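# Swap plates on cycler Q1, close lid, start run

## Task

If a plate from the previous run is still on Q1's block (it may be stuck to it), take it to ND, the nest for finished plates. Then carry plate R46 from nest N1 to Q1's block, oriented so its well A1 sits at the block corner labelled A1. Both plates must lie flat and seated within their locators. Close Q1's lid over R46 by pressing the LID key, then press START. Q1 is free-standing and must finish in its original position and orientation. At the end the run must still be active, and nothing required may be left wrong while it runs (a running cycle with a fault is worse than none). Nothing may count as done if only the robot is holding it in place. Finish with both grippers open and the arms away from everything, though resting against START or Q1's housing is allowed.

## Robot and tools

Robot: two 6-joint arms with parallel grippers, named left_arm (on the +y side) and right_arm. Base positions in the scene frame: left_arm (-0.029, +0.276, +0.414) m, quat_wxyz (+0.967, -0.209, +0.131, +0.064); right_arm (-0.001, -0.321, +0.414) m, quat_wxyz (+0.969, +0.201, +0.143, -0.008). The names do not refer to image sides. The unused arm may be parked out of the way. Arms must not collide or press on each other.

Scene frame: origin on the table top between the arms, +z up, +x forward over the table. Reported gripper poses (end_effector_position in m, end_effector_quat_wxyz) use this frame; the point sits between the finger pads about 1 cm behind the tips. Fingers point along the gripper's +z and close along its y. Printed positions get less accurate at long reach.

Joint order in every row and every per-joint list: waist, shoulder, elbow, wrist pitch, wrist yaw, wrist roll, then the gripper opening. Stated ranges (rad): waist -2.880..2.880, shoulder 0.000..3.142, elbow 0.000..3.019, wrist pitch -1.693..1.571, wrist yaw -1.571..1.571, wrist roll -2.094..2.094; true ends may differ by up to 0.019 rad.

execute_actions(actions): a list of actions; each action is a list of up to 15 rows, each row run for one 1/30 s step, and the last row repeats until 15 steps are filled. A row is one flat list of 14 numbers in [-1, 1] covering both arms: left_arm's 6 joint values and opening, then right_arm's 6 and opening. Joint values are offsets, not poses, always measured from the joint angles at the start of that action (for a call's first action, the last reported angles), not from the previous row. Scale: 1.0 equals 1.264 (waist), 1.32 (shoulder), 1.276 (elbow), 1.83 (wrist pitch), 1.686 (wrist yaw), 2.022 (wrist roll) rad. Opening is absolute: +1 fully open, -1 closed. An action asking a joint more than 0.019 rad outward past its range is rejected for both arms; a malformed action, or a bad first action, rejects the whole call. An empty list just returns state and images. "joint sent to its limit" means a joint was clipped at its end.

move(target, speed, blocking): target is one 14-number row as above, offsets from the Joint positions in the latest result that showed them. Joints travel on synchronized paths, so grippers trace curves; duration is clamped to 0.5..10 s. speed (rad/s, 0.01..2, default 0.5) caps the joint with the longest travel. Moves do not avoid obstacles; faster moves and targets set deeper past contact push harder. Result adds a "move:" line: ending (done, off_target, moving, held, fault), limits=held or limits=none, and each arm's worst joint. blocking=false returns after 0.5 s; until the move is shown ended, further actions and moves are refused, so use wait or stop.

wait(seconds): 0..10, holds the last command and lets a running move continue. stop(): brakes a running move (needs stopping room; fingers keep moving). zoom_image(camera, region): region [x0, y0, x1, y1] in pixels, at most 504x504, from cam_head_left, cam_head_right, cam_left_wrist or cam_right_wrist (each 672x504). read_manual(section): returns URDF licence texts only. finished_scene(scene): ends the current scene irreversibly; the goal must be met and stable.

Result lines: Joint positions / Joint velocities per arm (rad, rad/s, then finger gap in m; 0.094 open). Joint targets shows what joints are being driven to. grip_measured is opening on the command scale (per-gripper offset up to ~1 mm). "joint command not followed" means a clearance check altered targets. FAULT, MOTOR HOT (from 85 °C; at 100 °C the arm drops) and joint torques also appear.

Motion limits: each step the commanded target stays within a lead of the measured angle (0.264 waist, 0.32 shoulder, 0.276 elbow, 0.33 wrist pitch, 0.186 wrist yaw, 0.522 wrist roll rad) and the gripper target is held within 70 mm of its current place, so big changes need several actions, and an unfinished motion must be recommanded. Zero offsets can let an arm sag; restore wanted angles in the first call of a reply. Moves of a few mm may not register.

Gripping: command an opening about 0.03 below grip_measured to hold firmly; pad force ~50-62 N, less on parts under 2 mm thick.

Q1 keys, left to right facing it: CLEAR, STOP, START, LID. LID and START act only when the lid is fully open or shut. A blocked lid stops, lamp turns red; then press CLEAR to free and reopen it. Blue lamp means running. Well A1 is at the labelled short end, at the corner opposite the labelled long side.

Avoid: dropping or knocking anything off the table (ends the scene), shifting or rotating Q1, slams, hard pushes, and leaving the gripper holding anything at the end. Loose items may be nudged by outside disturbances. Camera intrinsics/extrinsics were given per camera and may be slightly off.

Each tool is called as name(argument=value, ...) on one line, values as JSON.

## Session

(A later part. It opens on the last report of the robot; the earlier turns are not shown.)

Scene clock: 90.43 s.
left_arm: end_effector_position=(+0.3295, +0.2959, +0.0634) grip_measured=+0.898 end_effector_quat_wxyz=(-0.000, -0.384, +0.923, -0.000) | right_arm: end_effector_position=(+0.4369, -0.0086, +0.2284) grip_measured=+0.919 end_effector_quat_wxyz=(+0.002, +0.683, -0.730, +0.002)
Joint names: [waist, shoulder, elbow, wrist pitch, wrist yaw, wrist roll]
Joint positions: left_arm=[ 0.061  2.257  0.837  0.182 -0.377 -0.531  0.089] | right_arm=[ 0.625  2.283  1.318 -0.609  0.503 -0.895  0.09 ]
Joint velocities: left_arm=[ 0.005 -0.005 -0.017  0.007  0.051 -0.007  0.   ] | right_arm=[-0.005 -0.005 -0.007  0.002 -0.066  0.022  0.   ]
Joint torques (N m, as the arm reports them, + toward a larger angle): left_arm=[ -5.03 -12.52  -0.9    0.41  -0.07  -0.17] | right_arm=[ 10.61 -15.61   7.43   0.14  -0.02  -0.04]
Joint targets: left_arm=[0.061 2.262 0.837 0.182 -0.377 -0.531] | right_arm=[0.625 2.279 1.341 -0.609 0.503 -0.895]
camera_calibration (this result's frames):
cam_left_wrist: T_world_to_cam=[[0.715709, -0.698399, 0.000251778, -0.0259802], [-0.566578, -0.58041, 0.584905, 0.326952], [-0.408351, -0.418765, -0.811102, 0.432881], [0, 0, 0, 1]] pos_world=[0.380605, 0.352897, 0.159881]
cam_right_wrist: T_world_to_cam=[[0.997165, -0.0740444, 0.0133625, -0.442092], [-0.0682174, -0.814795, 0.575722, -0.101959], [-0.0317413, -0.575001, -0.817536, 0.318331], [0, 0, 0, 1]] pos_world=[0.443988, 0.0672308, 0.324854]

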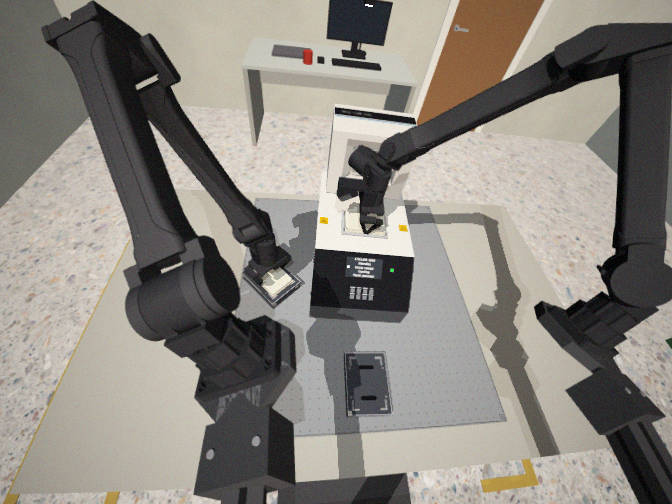

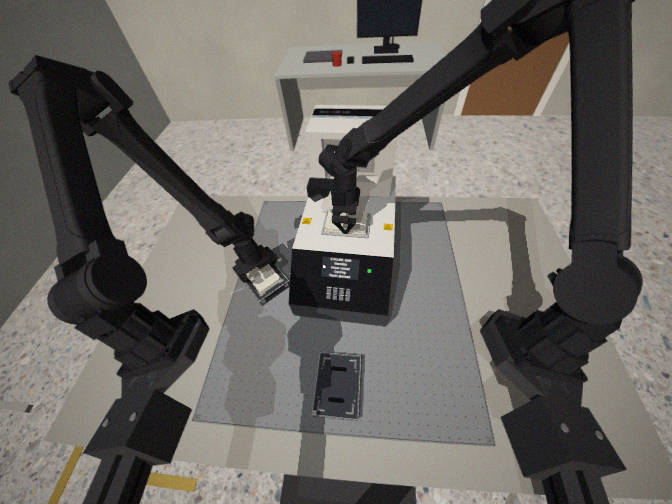

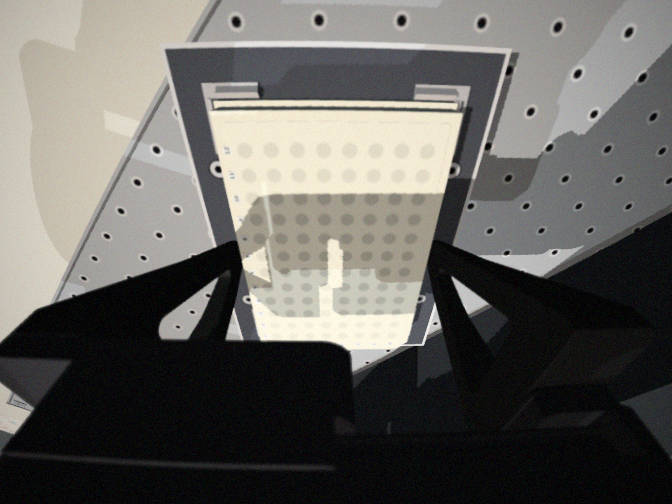

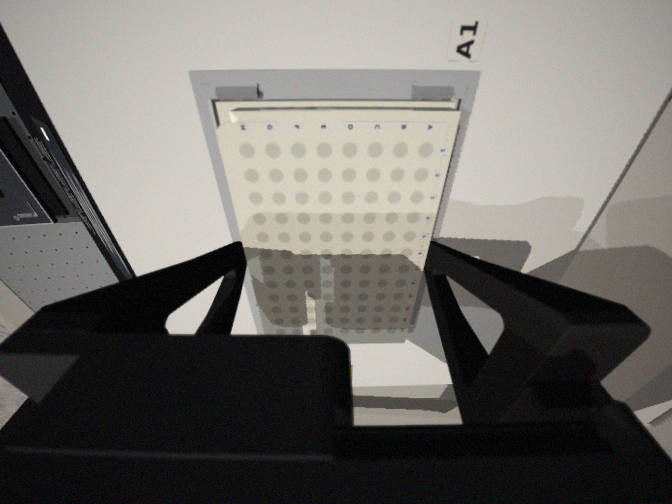

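move(target=[-0.048,-0.1295,-0.066,-0.0596,-0.0125,-0.024,1,0.052,-0.09,0.008,-0.071,-0.003,0.027,1], speed=0.35)

Scene clock: 92.07 s.
left_arm: end_effector_position=(+0.3320, +0.2960, +0.1173) grip_measured=+1.000 end_effector_quat_wxyz=(+0.002, -0.377, +0.926, -0.000) | right_arm: end_effector_position=(+0.4451, -0.0062, +0.2925) grip_measured=+1.000 end_effector_quat_wxyz=(-0.010, +0.683, -0.730, +0.002)
Joint names: [waist, shoulder, elbow, wrist pitch, wrist yaw, wrist roll]
Joint positions: left_arm=[ 0.007  2.102  0.759  0.088 -0.396 -0.568  0.094] | right_arm=[ 0.676  2.171  1.318 -0.722  0.5   -0.85   0.094]
Joint velocities: left_arm=[-0.015 -0.024 -0.002  0.002  0.007 -0.007  0.   ] | right_arm=[-0.005 -0.015  0.002 -0.002  0.037 -0.007  0.   ]
Joint torques (N m, as the arm reports them, + toward a larger angle): left_arm=[ -5.69 -14.07  -0.71  -0.14  -0.19  -0.27] | right_arm=[ 12.11 -15.39   7.07  -0.47  -0.11   0.04]
Joint targets: left_arm=[0.000 2.086 0.752 0.073 -0.398 -0.580] | right_arm=[0.691 2.164 1.329 -0.739 0.498 -0.840]
move: done; limits=none; left_arm: farthest joint: the shoulder, 0.015 radians from its target (0.171 radians at the start); right_arm: farthest joint: the wrist pitch, 0.017 radians from its target (0.130 radians at the start)
camera_calibration (this result's frames):
cam_left_wrist: T_world_to_cam=[[0.703753, -0.710443, 0.00140867, -0.020397], [-0.578722, -0.57212, 0.58117, 0.298919], [-0.412083, -0.409816, -0.813781, 0.47654], [0, 0, 0, 1]] pos_world=[0.38372, 0.351821, 0.214105]
cam_right_wrist: T_world_to_cam=[[0.99685, -0.073547, 0.0296732, -0.4556], [-0.0774989, -0.823921, 0.561381, -0.128118], [-0.0168396, -0.561913, -0.827025, 0.368595], [0, 0, 0, 1]] pos_world=[0.450443, 0.0680517, 0.39028]

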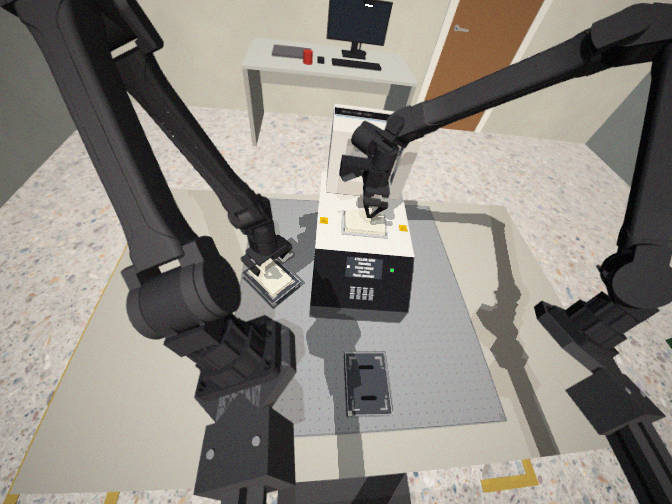

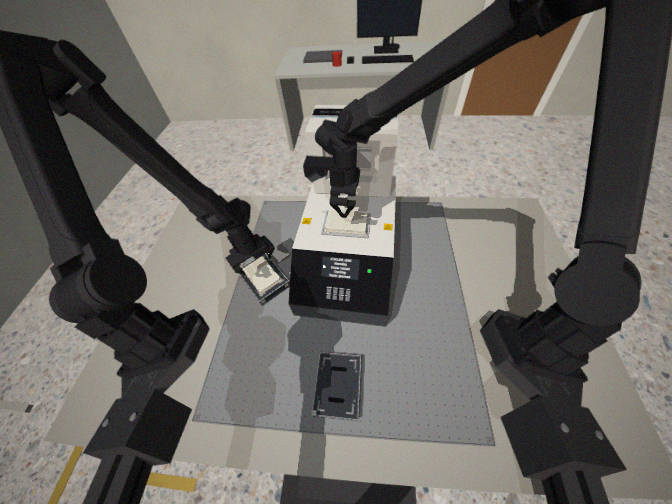

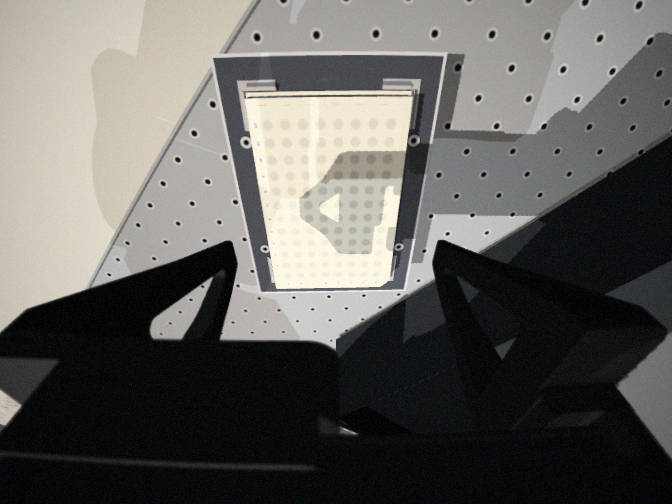

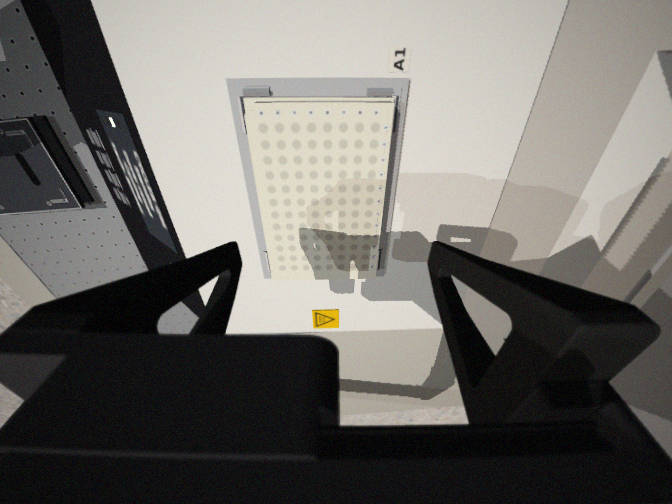

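zoom_image(camera="cam_head_left", region=[330, 200, 400, 245])

zoom_image(camera="cam_head_right", region=[230, 245, 300, 310])

zoom_image(camera="cam_left_wrist", region=[205, 45, 455, 300])

zoom_image(camera="cam_right_wrist", region=[215, 65, 425, 290])

Region (330, 200, 400, 245) of cam_head_left's 672x504 image, scaled by 7.200, with more detail than that image has; it fills the top 324 rows of this view, and the rest is white.

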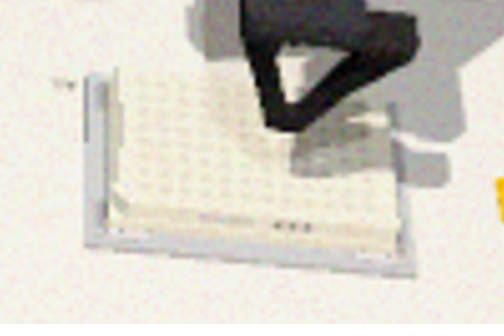

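Region (230, 245, 300, 310) of cam_head_right's 672x504 image, scaled by 7.200, with more detail than that image has; it fills the top 468 rows of this view, and the rest is white.

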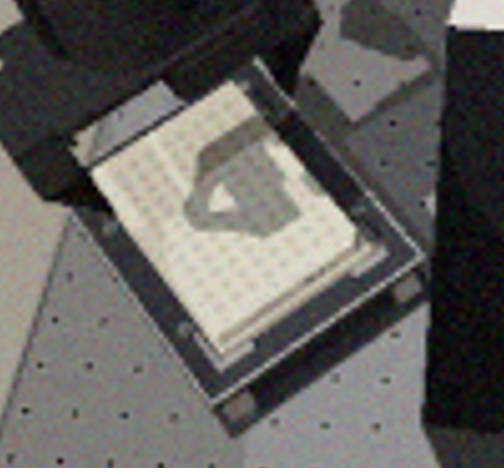

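Region (205, 45, 455, 300) of cam_left_wrist's 672x504 image, scaled by 1.976, with more detail than that image has; it fills the left 494 columns of this view, and the rest is white.

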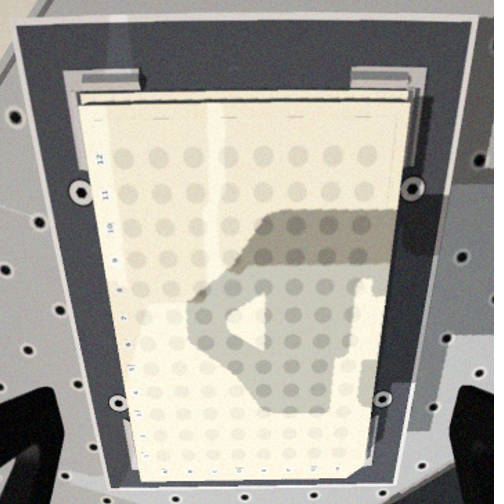

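Region (215, 65, 425, 290) of cam_right_wrist's 672x504 image, scaled by 2.240, with more detail than that image has; it fills the left 470 columns of this view, and the rest is white.

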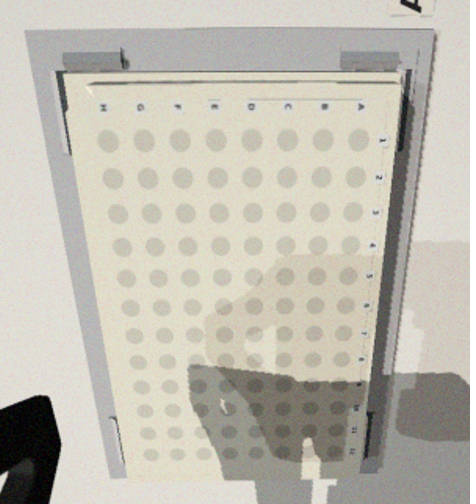

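zoom_image(camera="cam_left_wrist", region=[230, 70, 290, 110])

zoom_image(camera="cam_left_wrist", region=[370, 70, 430, 110])

zoom_image(camera="cam_right_wrist", region=[225, 72, 285, 112])

zoom_image(camera="cam_right_wrist", region=[355, 72, 415, 112])

Region (230, 70, 290, 110) of cam_left_wrist's 672x504 image, scaled by 8.400, with more detail than that image has.

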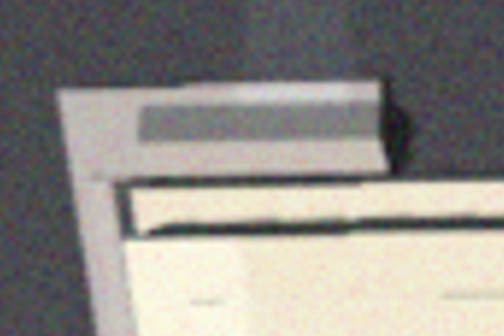

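Region (370, 70, 430, 110) of cam_left_wrist's 672x504 image, scaled by 8.400, with more detail than that image has.

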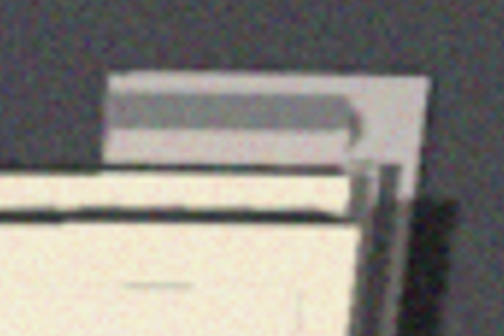

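Region (225, 72, 285, 112) of cam_right_wrist's 672x504 image, scaled by 8.400, with more detail than that image has.

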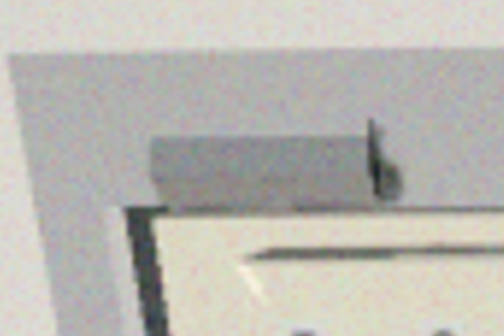

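Region (355, 72, 415, 112) of cam_right_wrist's 672x504 image, scaled by 8.400, with more detail than that image has.

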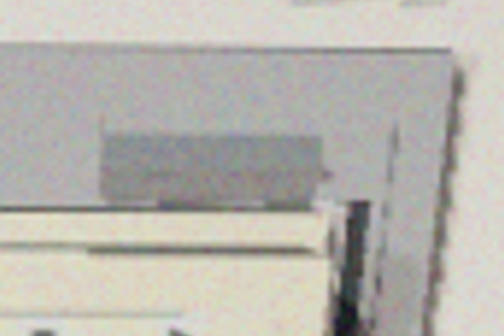

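move(target=[0.113,-0.278,-0.164,-0.103,0,0,1,0.3726,0.1667,-0.459,0.444,0.249,0.89,-1], speed=1.5)

Scene clock: 96.10 s.
left_arm: end_effector_position=(+0.2639, +0.3678, +0.1927) grip_measured=+1.000 end_effector_quat_wxyz=(-0.033, -0.426, +0.904, +0.027) | right_arm: end_effector_position=(+0.1994, -0.0208, +0.2357) grip_measured=-0.979 end_effector_quat_wxyz=(+0.254, -0.039, +0.966, -0.037)
Joint names: [waist, shoulder, elbow, wrist pitch, wrist yaw, wrist roll]
Joint positions: left_arm=[ 0.143  1.757  0.557 -0.086 -0.396 -0.568  0.094] | right_arm=[1.133 2.39  0.732 0.067 0.917 0.939 0.001]
Joint velocities: left_arm=[ 0.005 -0.005  0.017 -0.002  0.022 -0.066  0.   ] | right_arm=[-0.005 -0.015  0.007 -0.022  0.007 -0.051 -0.001]
Joint torques (N m, as the arm reports them, + toward a larger angle): left_arm=[ -3.2  -12.65  -0.06  -0.28  -0.12  -0.17] | right_arm=[  8.09 -11.14   2.49   1.16   0.61   0.07]
Joint targets: left_arm=[0.149 1.735 0.550 -0.101 -0.396 -0.568] | right_arm=[1.147 2.391 0.733 0.091 0.920 0.949]
move: off_target (left_arm, right_arm); limits=none; left_arm: farthest joint: the shoulder, 0.022 radians from its target (0.366 radians at the start); right_arm: farthest joint: the wrist pitch, 0.023 radians from its target (0.812 radians at the start)
camera_calibration (this result's frames):
cam_left_wrist: T_world_to_cam=[[0.773154, -0.629457, -0.0775676, 0.0456078], [-0.461444, -0.642211, 0.612074, 0.245652], [-0.435089, -0.437434, -0.786987, 0.550382], [0, 0, 0, 1]] pos_world=[0.317558, 0.427224, 0.286324]
cam_right_wrist: T_world_to_cam=[[0.0430094, -0.994233, 0.0982384, -0.0551613], [-0.994936, -0.0336832, 0.0946944, 0.182086], [-0.0908393, -0.101814, -0.990647, 0.372197], [0, 0, 0, 1]] pos_world=[0.217347, -0.0108153, 0.356892]

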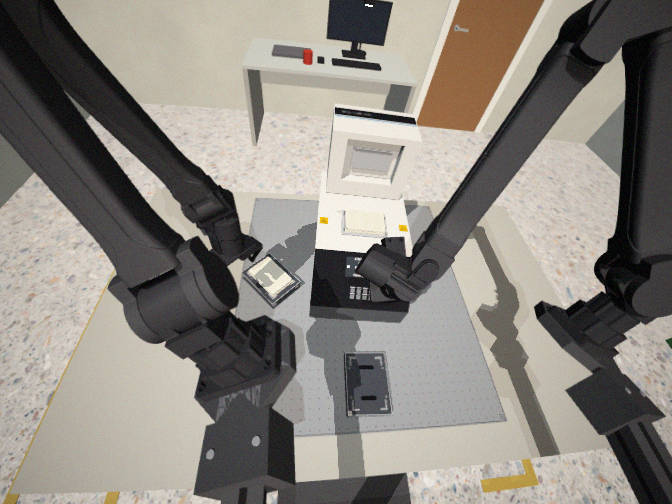

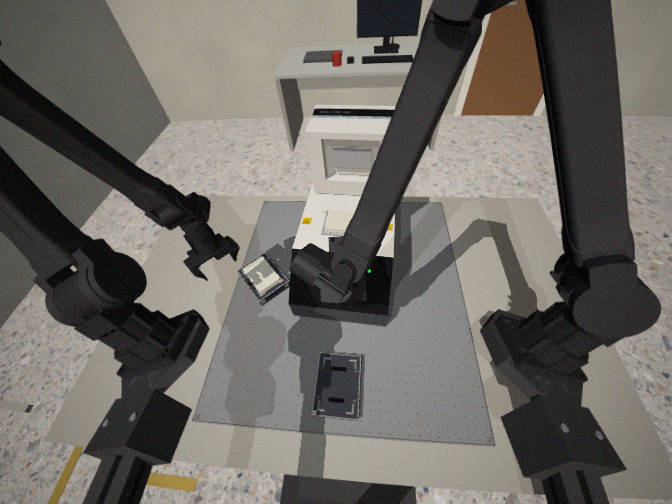

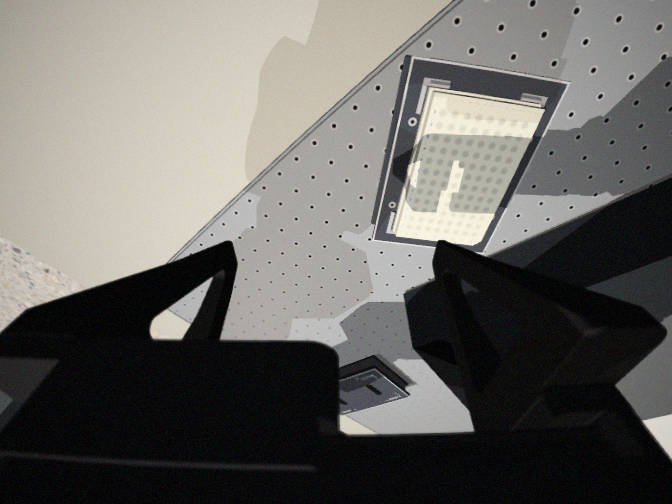

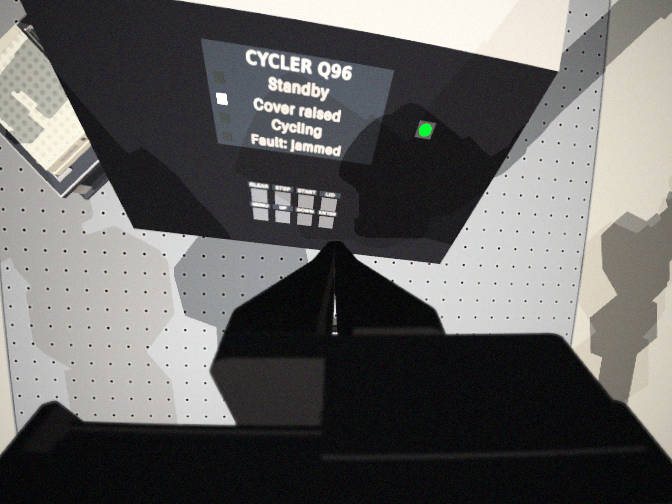

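zoom_image(camera="cam_left_wrist", region=[365, 50, 575, 255])

zoom_image(camera="cam_right_wrist", region=[0, 90, 130, 200])

zoom_image(camera="cam_head_left", region=[335, 200, 395, 242])

Region (365, 50, 575, 255) of cam_left_wrist's 672x504 image, scaled by 2.400, with more detail than that image has; it fills the top 492 rows of this view, and the rest is white.

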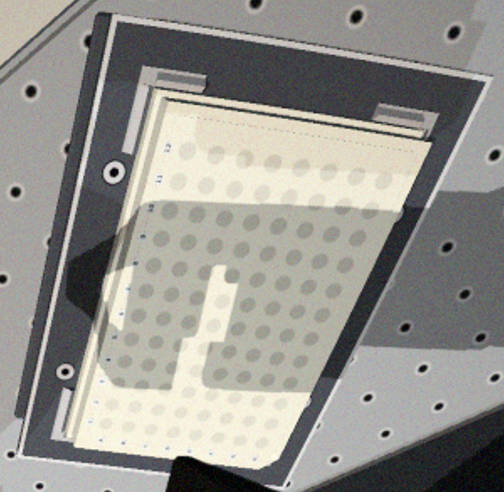

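Region (0, 90, 130, 200) of cam_right_wrist's 672x504 image, scaled by 3.877, with more detail than that image has; it fills the top 426 rows of this view, and the rest is white.

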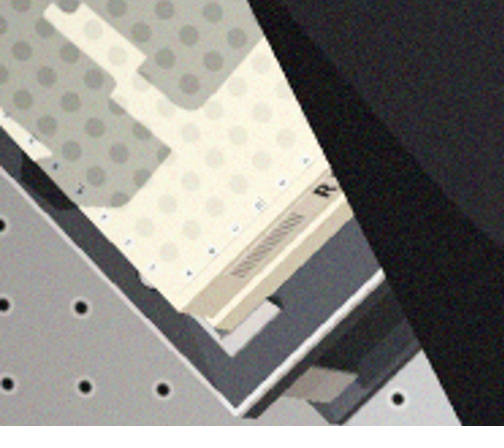

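Region (335, 200, 395, 242) of cam_head_left's 672x504 image, scaled by 8.400, with more detail than that image has; it fills the top 353 rows of this view, and the rest is white.

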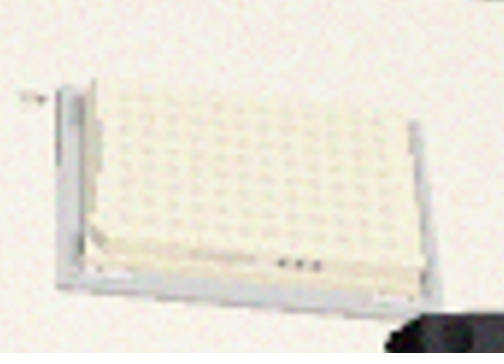

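move(target=[0,-0.01,0,0,0,0,1,-0.147,0.1985,0.066,0.242,-0.012,-0.066,-1], speed=0.6)

Scene clock: 98.30 s.
left_arm: end_effector_position=(+0.2639, +0.3678, +0.1927) grip_measured=+1.000 end_effector_quat_wxyz=(-0.033, -0.426, +0.904, +0.027) | right_arm: end_effector_position=(+0.2178, -0.0199, +0.1433) grip_measured=-0.979 end_effector_quat_wxyz=(+0.257, +0.044, +0.965, -0.013)
Joint names: [waist, shoulder, elbow, wrist pitch, wrist yaw, wrist roll]
Joint positions: left_arm=[ 0.143  1.757  0.557 -0.086 -0.396 -0.568  0.094] | right_arm=[0.955 2.65  0.811 0.485 0.899 0.816 0.001]
Joint velocities: left_arm=[-0.005 -0.005 -0.007 -0.027 -0.051 -0.007  0.   ] | right_arm=[ 0.005 -0.005 -0.007 -0.007 -0.007  0.022 -0.001]
Joint torques (N m, as the arm reports them, + toward a larger angle): left_arm=[ -3.67 -11.78   0.44   0.27  -0.12  -0.17] | right_arm=[  6.95 -11.56   0.85   1.38   0.3   -0.14]
Joint targets: left_arm=[0.143 1.744 0.557 -0.086 -0.396 -0.568] | right_arm=[0.947 2.652 0.816 0.510 0.897 0.806]
move: off_target (right_arm); limits=none; left_arm: farthest joint: the shoulder, 0.014 radians from its target (0.014 radians at the start); right_arm: farthest joint: the wrist pitch, 0.025 radians from its target (0.443 radians at the start)
camera_calibration (this result's frames):
cam_left_wrist: T_world_to_cam=[[0.773154, -0.629457, -0.0775676, 0.0456078], [-0.461444, -0.642211, 0.612074, 0.245652], [-0.435089, -0.437434, -0.786987, 0.550382], [0, 0, 0, 1]] pos_world=[0.317558, 0.427224, 0.286324]
cam_right_wrist: T_world_to_cam=[[-0.104089, -0.994516, 0.0101378, -0.00132686], [-0.990709, 0.104576, 0.0869436, 0.212105], [-0.087527, -0.000993755, -0.996162, 0.284473], [0, 0, 0, 1]] pos_world=[0.234895, -0.0232181, 0.264954]

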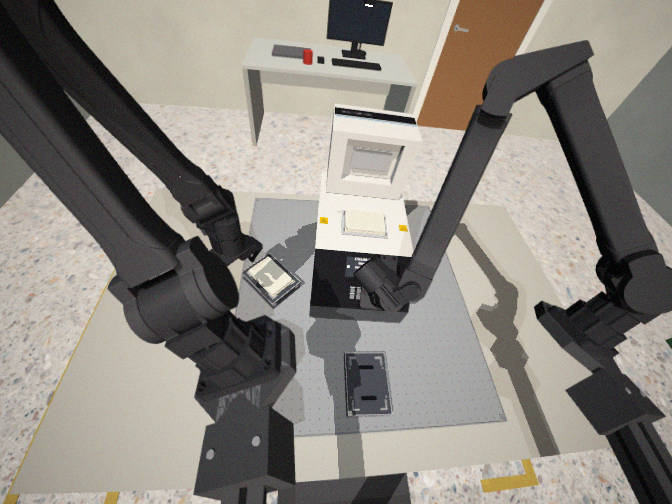

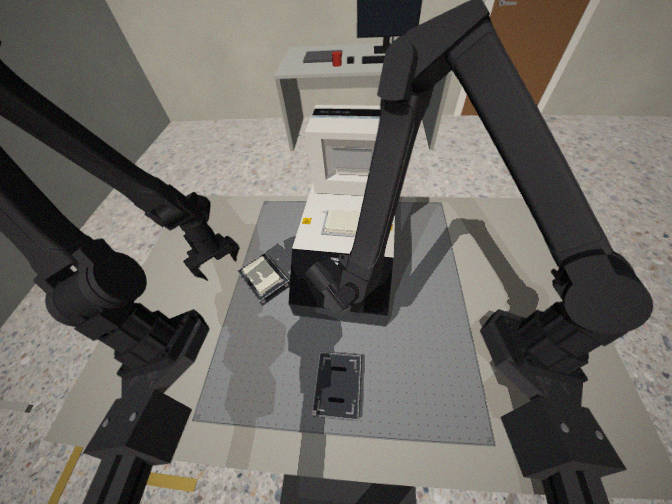

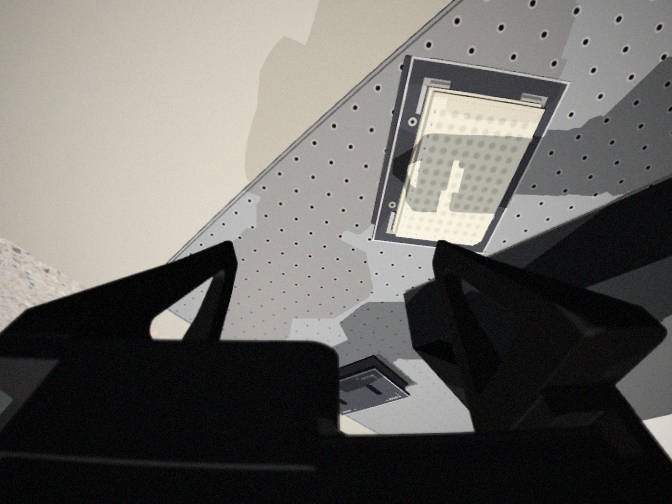

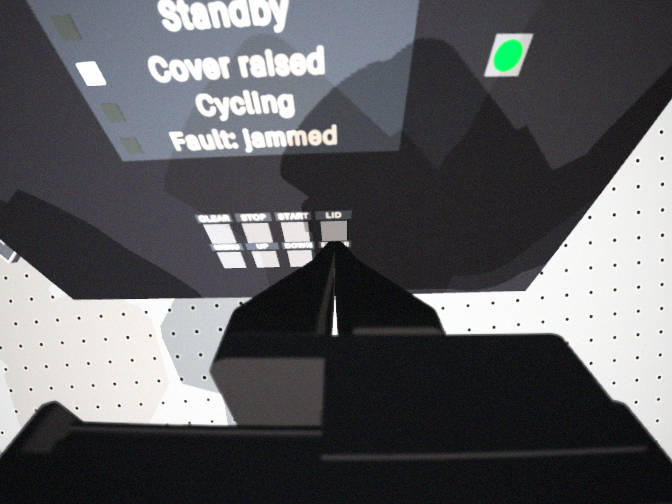

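execute_actions(actions=[[[0,-0.01,0,0,0,0,1,-0.010,0.003,0.005,0.008,0,0,-1],[0,-0.01,0,0,0,0,1,-0.013,0.0036,0.007,0.008,0,0,-1],[0,-0.01,0,0,0,0,1,-0.016,0.0042,0.009,0.008,0,0,-1],[0,-0.01,0,0,0,0,1,-0.019,0.0048,0.011,0.008,0,0,-1],[0,-0.01,0,0,0,0,1,-0.022,0.0054,0.013,0.008,0,0,-1],[0,-0.01,0,0,0,0,1,-0.025,0.006,0.015,0.008,0,0,-1],[0,-0.01,0,0,0,0,1,-0.028,0.0066,0.017,0.008,0,0,-1],[0,-0.01,0,0,0,0,1,-0.031,0.0072,0.0187,0.008,0,0,-1],[0,-0.01,0,0,0,0,1,-0.034,0.0078,0.0204,0.008,0,0,-1],[0,-0.01,0,0,0,0,1,-0.037,0.0084,0.022,0.008,0,0,-1],[0,-0.01,0,0,0,0,1,-0.040,0.009,0.0236,0.008,0,0,-1],[0,-0.01,0,0,0,0,1,-0.042,0.009,0.025,0.008,0,0,-1],[0,-0.01,0,0,0,0,1,-0.044,0.009,0.0265,0.008,0,0,-1]]])

Scene clock: 99.43 s.
left_arm: end_effector_position=(+0.2639, +0.3678, +0.1927) grip_measured=+1.000 end_effector_quat_wxyz=(-0.033, -0.426, +0.904, +0.027) | right_arm: end_effector_position=(+0.2255, -0.0187, +0.1402) grip_measured=-0.979 end_effector_quat_wxyz=(+0.256, +0.056, +0.965, -0.013)
Joint names: [waist, shoulder, elbow, wrist pitch, wrist yaw, wrist roll]
Joint positions: left_arm=[ 0.143  1.757  0.557 -0.086 -0.396 -0.568  0.094] | right_arm=[0.934 2.65  0.826 0.485 0.897 0.815 0.001]
Joint velocities: left_arm=[ 0.005  0.005  0.002 -0.007  0.022  0.051  0.   ] | right_arm=[ 0.005 -0.005 -0.012 -0.007 -0.007 -0.007 -0.   ]
Joint torques (N m, as the arm reports them, + toward a larger angle): left_arm=[ -3.64 -11.79   0.43   0.27  -0.12  -0.18] | right_arm=[  4.51 -10.31   2.17   1.03   0.47  -0.04]
Joint targets: left_arm=[0.143 1.744 0.557 -0.086 -0.396 -0.568] | right_arm=[0.899 2.662 0.845 0.500 0.899 0.816]
camera_calibration (this result's frames):
cam_left_wrist: T_world_to_cam=[[0.773154, -0.629457, -0.0775676, 0.0456078], [-0.461444, -0.642211, 0.612074, 0.245652], [-0.435089, -0.437434, -0.786987, 0.550382], [0, 0, 0, 1]] pos_world=[0.317558, 0.427224, 0.286324]
cam_right_wrist: T_world_to_cam=[[-0.127408, -0.99184, 0.00443177, 0.00676013], [-0.987843, 0.127293, 0.0892381, 0.21937], [-0.089074, 0.00699176, -0.996, 0.282549], [0, 0, 0, 1]] pos_world=[0.242732, -0.0231948, 0.261812]

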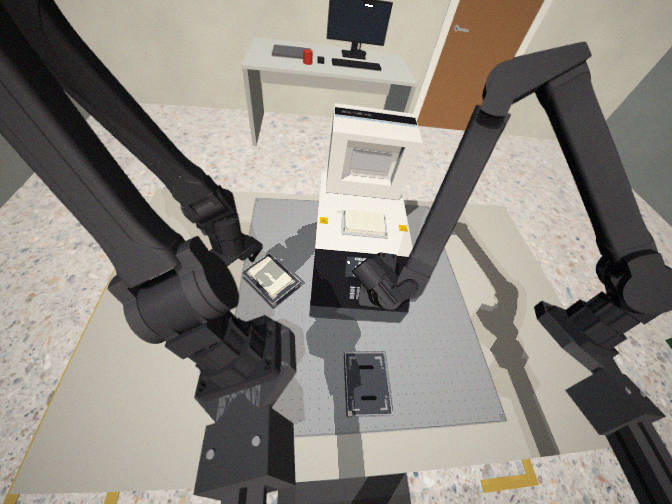

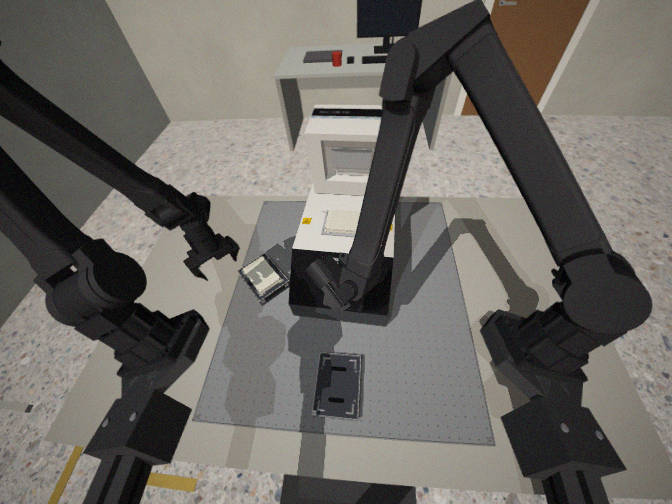

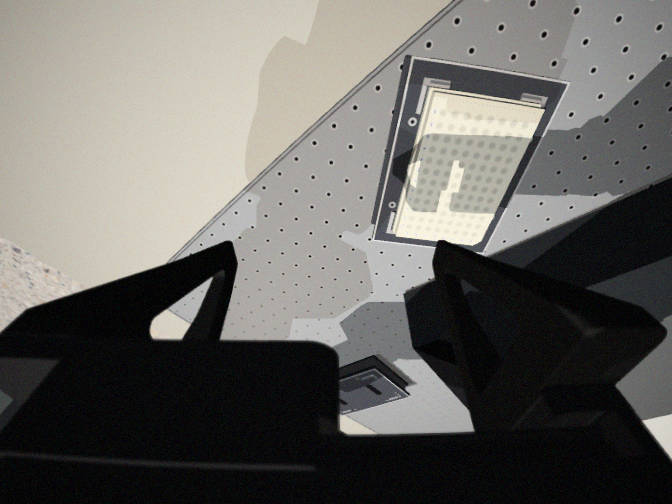

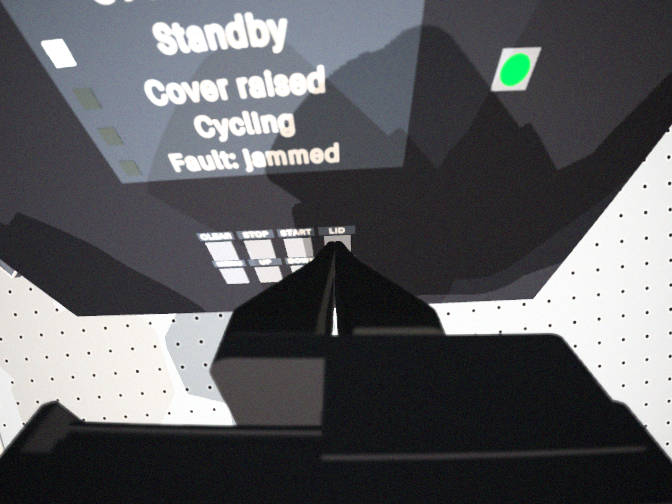

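execute_actions(actions=[[[0,-0.01,0,0,0,0,1,-0.012,0.003,0.006,0.008,0,0,-1],[0,-0.01,0,0,0,0,1,0.002,0.003,0,0.008,0,0.002,-1],[0,-0.01,0,0,0,0,1,0.011,0.003,0,0.008,0,0.004,-1],[0,-0.01,0,0,0,0,1,0.016,0.003,0,0.008,0,0.006,-1],[0,-0.01,0,0,0,0,1,0.021,0.004,0.002,0.008,0,0.008,-1],[0,-0.01,0,0,0,0,1,0.026,0.006,0.004,0.008,0,0.010,-1],[0,-0.01,0,0,0,0,1,0.031,0.008,0.006,0.008,0,0.012,-1],[0,-0.01,0,0,0,0,1,0.035,0.010,0.008,0.008,0,0.014,-1],[0,-0.01,0,0,0,0,1,0.039,0.012,0.010,0.008,0,0.016,-1],[0,-0.01,0,0,0,0,1,0.042,0.014,0.012,0.008,0,0.018,-1],[0,-0.01,0,0,0,0,1,0.045,0.016,0.014,0.008,0,0.02,-1],[0,-0.01,0,0,0,0,1,0.047,0.0175,0.016,0.008,0,0.02,-1],[0,-0.01,0,0,0,0,1,0.048,0.019,0.0175,0.008,0,0.02,-1],[0,-0.01,0,0,0,0,1,0.048,0.019,0.019,0.008,0,0.02,-1]]])

wait(seconds=3.5)

Scene clock: 100.53 s.
left_arm: end_effector_position=(+0.2639, +0.3678, +0.1927) grip_measured=+1.000 end_effector_quat_wxyz=(-0.033, -0.426, +0.904, +0.027) | right_arm: end_effector_position=(+0.2190, -0.0036, +0.1431) grip_measured=-0.979 end_effector_quat_wxyz=(+0.264, +0.053, +0.963, +0.001)
Joint names: [waist, shoulder, elbow, wrist pitch, wrist yaw, wrist roll]
Joint positions: left_arm=[ 0.143  1.757  0.557 -0.086 -0.396 -0.568  0.094] | right_arm=[0.975 2.664 0.842 0.485 0.897 0.841 0.001]
Joint velocities: left_arm=[-0.005 -0.015 -0.007 -0.017 -0.037 -0.066  0.   ] | right_arm=[ 0.073  0.063  0.046  0.007 -0.037  0.095 -0.001]
Joint torques (N m, as the arm reports them, + toward a larger angle): left_arm=[ -3.59 -11.74   0.42   0.27  -0.12  -0.17] | right_arm=[  9.16 -11.6    1.16   1.05   0.39   0.03]
Joint targets: left_arm=[0.143 1.744 0.557 -0.086 -0.396 -0.568] | right_arm=[0.995 2.676 0.850 0.500 0.897 0.856]
camera_calibration (this result's frames):
cam_left_wrist: T_world_to_cam=[[0.773154, -0.629457, -0.0775676, 0.0456078], [-0.461444, -0.642211, 0.612074, 0.245652], [-0.435089, -0.437434, -0.786987, 0.550382], [0, 0, 0, 1]] pos_world=[0.317558, 0.427224, 0.286324]
cam_right_wrist: T_world_to_cam=[[-0.114119, -0.993207, -0.0227407, 0.0218731], [-0.990894, 0.112148, 0.0745088, 0.213462], [-0.0714523, 0.0310366, -0.996961, 0.281131], [0, 0, 0, 1]] pos_world=[0.234102, -0.0109401, 0.264869]

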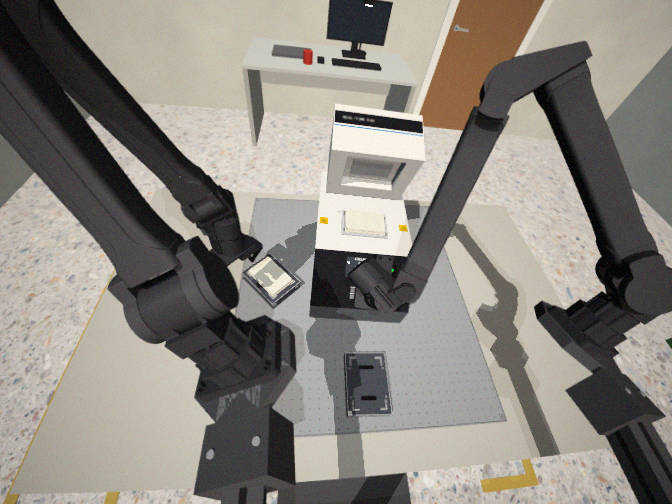

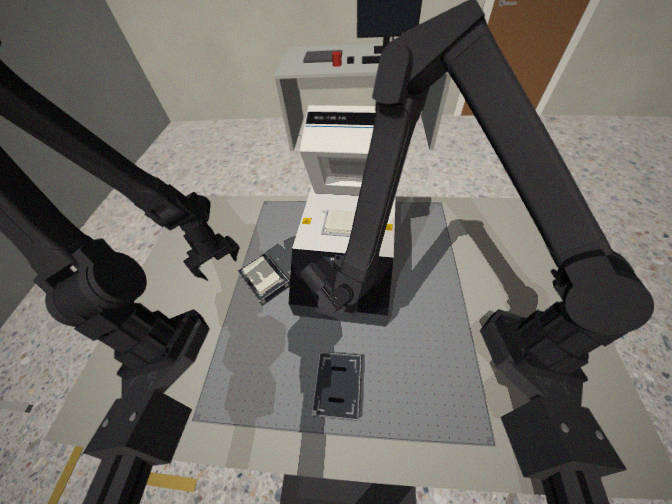

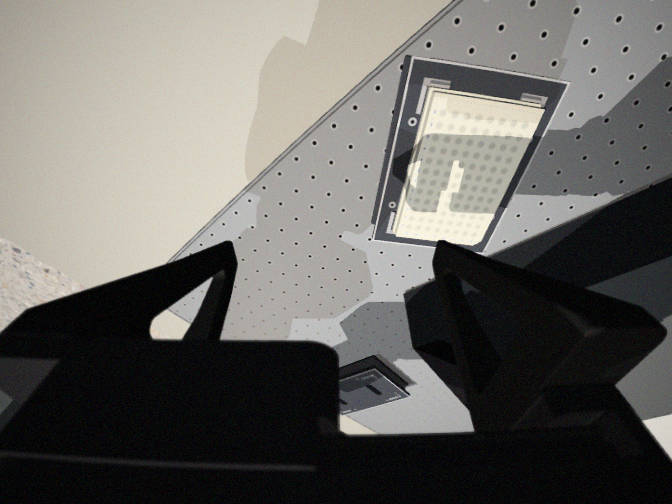

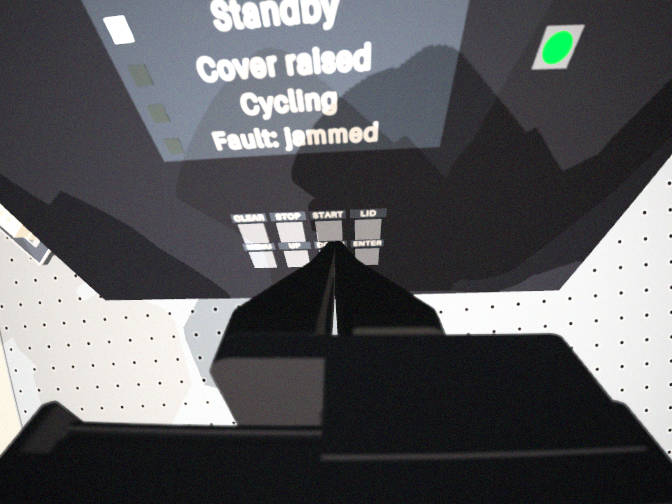

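Scene clock: 104.03 s.
left_arm: end_effector_position=(+0.2639, +0.3678, +0.1927) grip_measured=+1.000 end_effector_quat_wxyz=(-0.033, -0.426, +0.904, +0.027) | right_arm: end_effector_position=(+0.2182, -0.0022, +0.1429) grip_measured=-0.979 end_effector_quat_wxyz=(+0.264, +0.054, +0.963, +0.003)
Joint names: [waist, shoulder, elbow, wrist pitch, wrist yaw, wrist roll]
Joint positions: left_arm=[ 0.143  1.757  0.557 -0.086 -0.396 -0.568  0.094] | right_arm=[0.979 2.667 0.844 0.485 0.897 0.846 0.001]
Joint velocities: left_arm=[-0.015 -0.005  0.012 -0.007 -0.051  0.022  0.   ] | right_arm=[-0.005  0.005 -0.002  0.012 -0.037  0.066  0.   ]
Joint torques (N m, as the arm reports them, + toward a larger angle): left_arm=[ -3.59 -11.77   0.43   0.28  -0.12  -0.17] | right_arm=[  9.25 -11.34   1.24   1.05   0.39   0.05]
Joint targets: left_arm=[0.143 1.744 0.557 -0.086 -0.396 -0.568] | right_arm=[0.995 2.676 0.850 0.500 0.897 0.856]
wait: 3.50 s; at rest by 0.33 s
camera_calibration (this result's frames):
cam_left_wrist: T_world_to_cam=[[0.773154, -0.629457, -0.0775676, 0.0456078], [-0.461444, -0.642211, 0.612074, 0.245652], [-0.435089, -0.437434, -0.786987, 0.550382], [0, 0, 0, 1]] pos_world=[0.317558, 0.427224, 0.286324]
cam_right_wrist: T_world_to_cam=[[-0.115811, -0.99292, -0.0264311, 0.0240313], [-0.990795, 0.113604, 0.0736216, 0.212641], [-0.0700977, 0.034714, -0.996936, 0.280505], [0, 0, 0, 1]] pos_world=[0.23313, -0.0100331, 0.264626]

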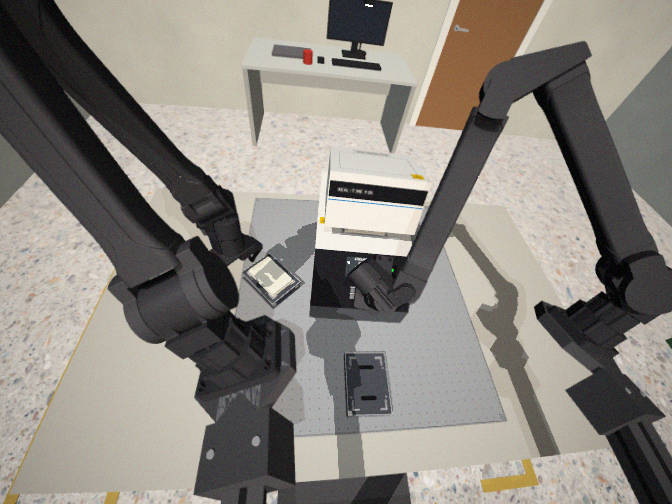

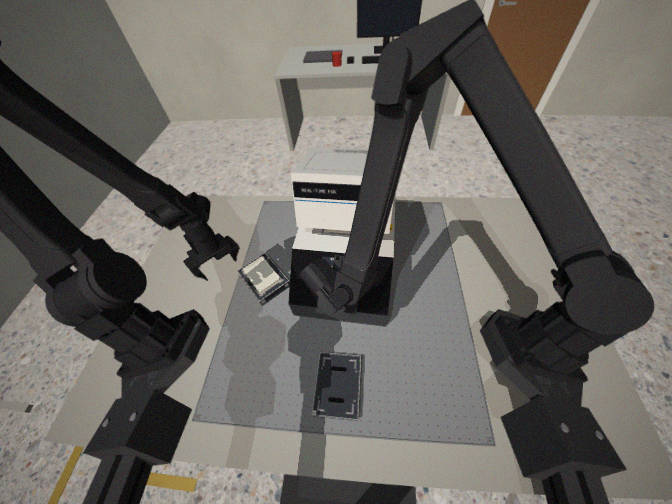

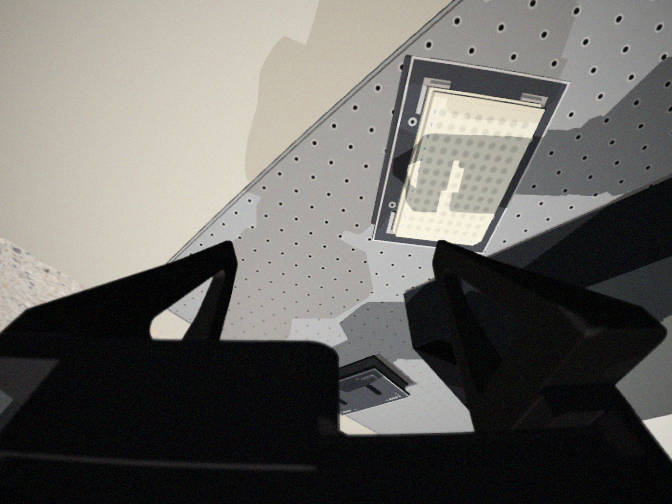

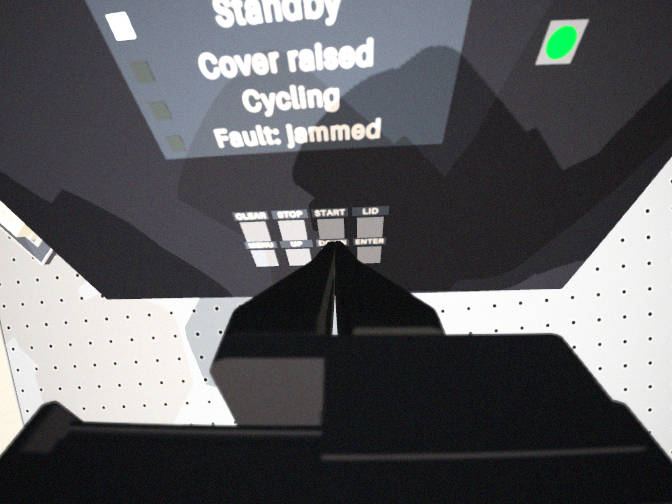

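wait(seconds=4)

Scene clock: 108.13 s.
left_arm: end_effector_position=(+0.2639, +0.3678, +0.1927) grip_measured=+1.000 end_effector_quat_wxyz=(-0.033, -0.426, +0.904, +0.027) | right_arm: end_effector_position=(+0.2182, -0.0022, +0.1429) grip_measured=-0.979 end_effector_quat_wxyz=(+0.264, +0.054, +0.963, +0.003)
Joint names: [waist, shoulder, elbow, wrist pitch, wrist yaw, wrist roll]
Joint positions: left_arm=[ 0.143  1.757  0.557 -0.086 -0.396 -0.568  0.094] | right_arm=[0.979 2.667 0.844 0.485 0.897 0.846 0.001]
Joint velocities: left_arm=[-0.005 -0.005 -0.002  0.012  0.037  0.022  0.   ] | right_arm=[-0.005 -0.015  0.012  0.007 -0.007 -0.037  0.001]
Joint torques (N m, as the arm reports them, + toward a larger angle): left_arm=[ -3.66 -11.77   0.42   0.27  -0.12  -0.17] | right_arm=[  9.26 -11.32   1.23   1.05   0.39   0.05]
Joint targets: left_arm=[0.143 1.744 0.557 -0.086 -0.396 -0.568] | right_arm=[0.995 2.676 0.850 0.500 0.897 0.856]
wait: 4.00 s; at rest by 0.07 s
camera_calibration (this result's frames):
cam_left_wrist: T_world_to_cam=[[0.773154, -0.629457, -0.0775676, 0.0456078], [-0.461444, -0.642211, 0.612074, 0.245652], [-0.435089, -0.437434, -0.786987, 0.550382], [0, 0, 0, 1]] pos_world=[0.317558, 0.427224, 0.286324]
cam_right_wrist: T_world_to_cam=[[-0.115811, -0.99292, -0.0264311, 0.0240313], [-0.990795, 0.113604, 0.0736216, 0.212641], [-0.0700977, 0.034714, -0.996936, 0.280505], [0, 0, 0, 1]] pos_world=[0.23313, -0.0100331, 0.264626]

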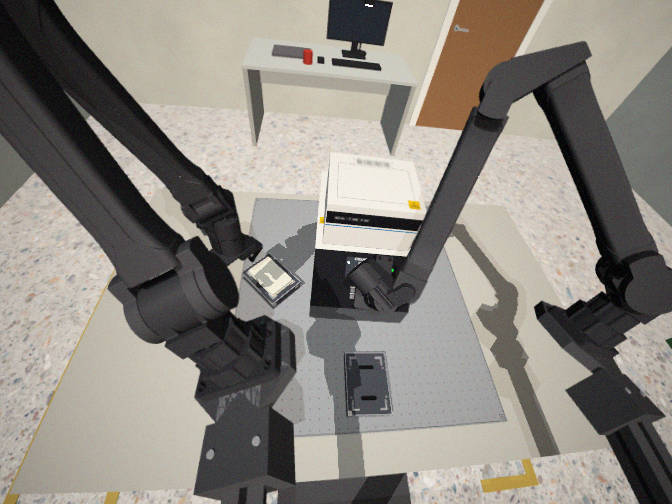

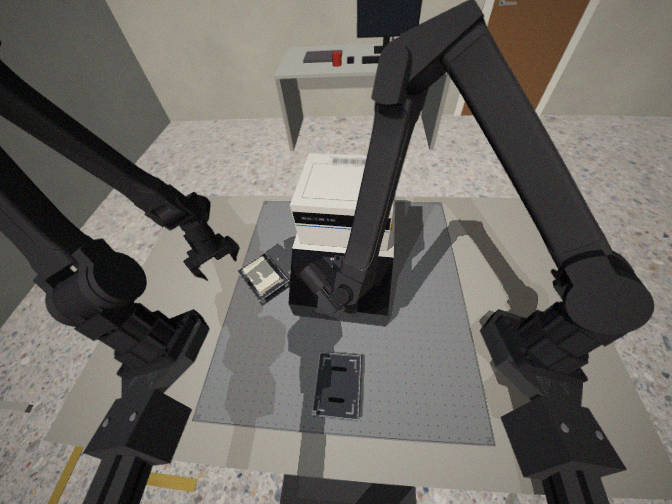

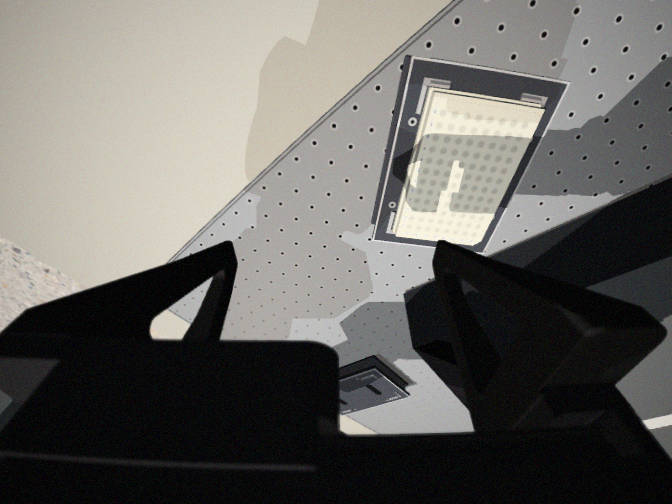

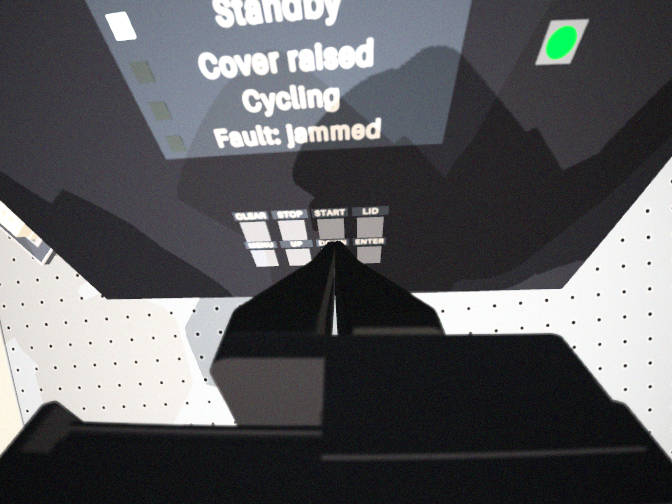

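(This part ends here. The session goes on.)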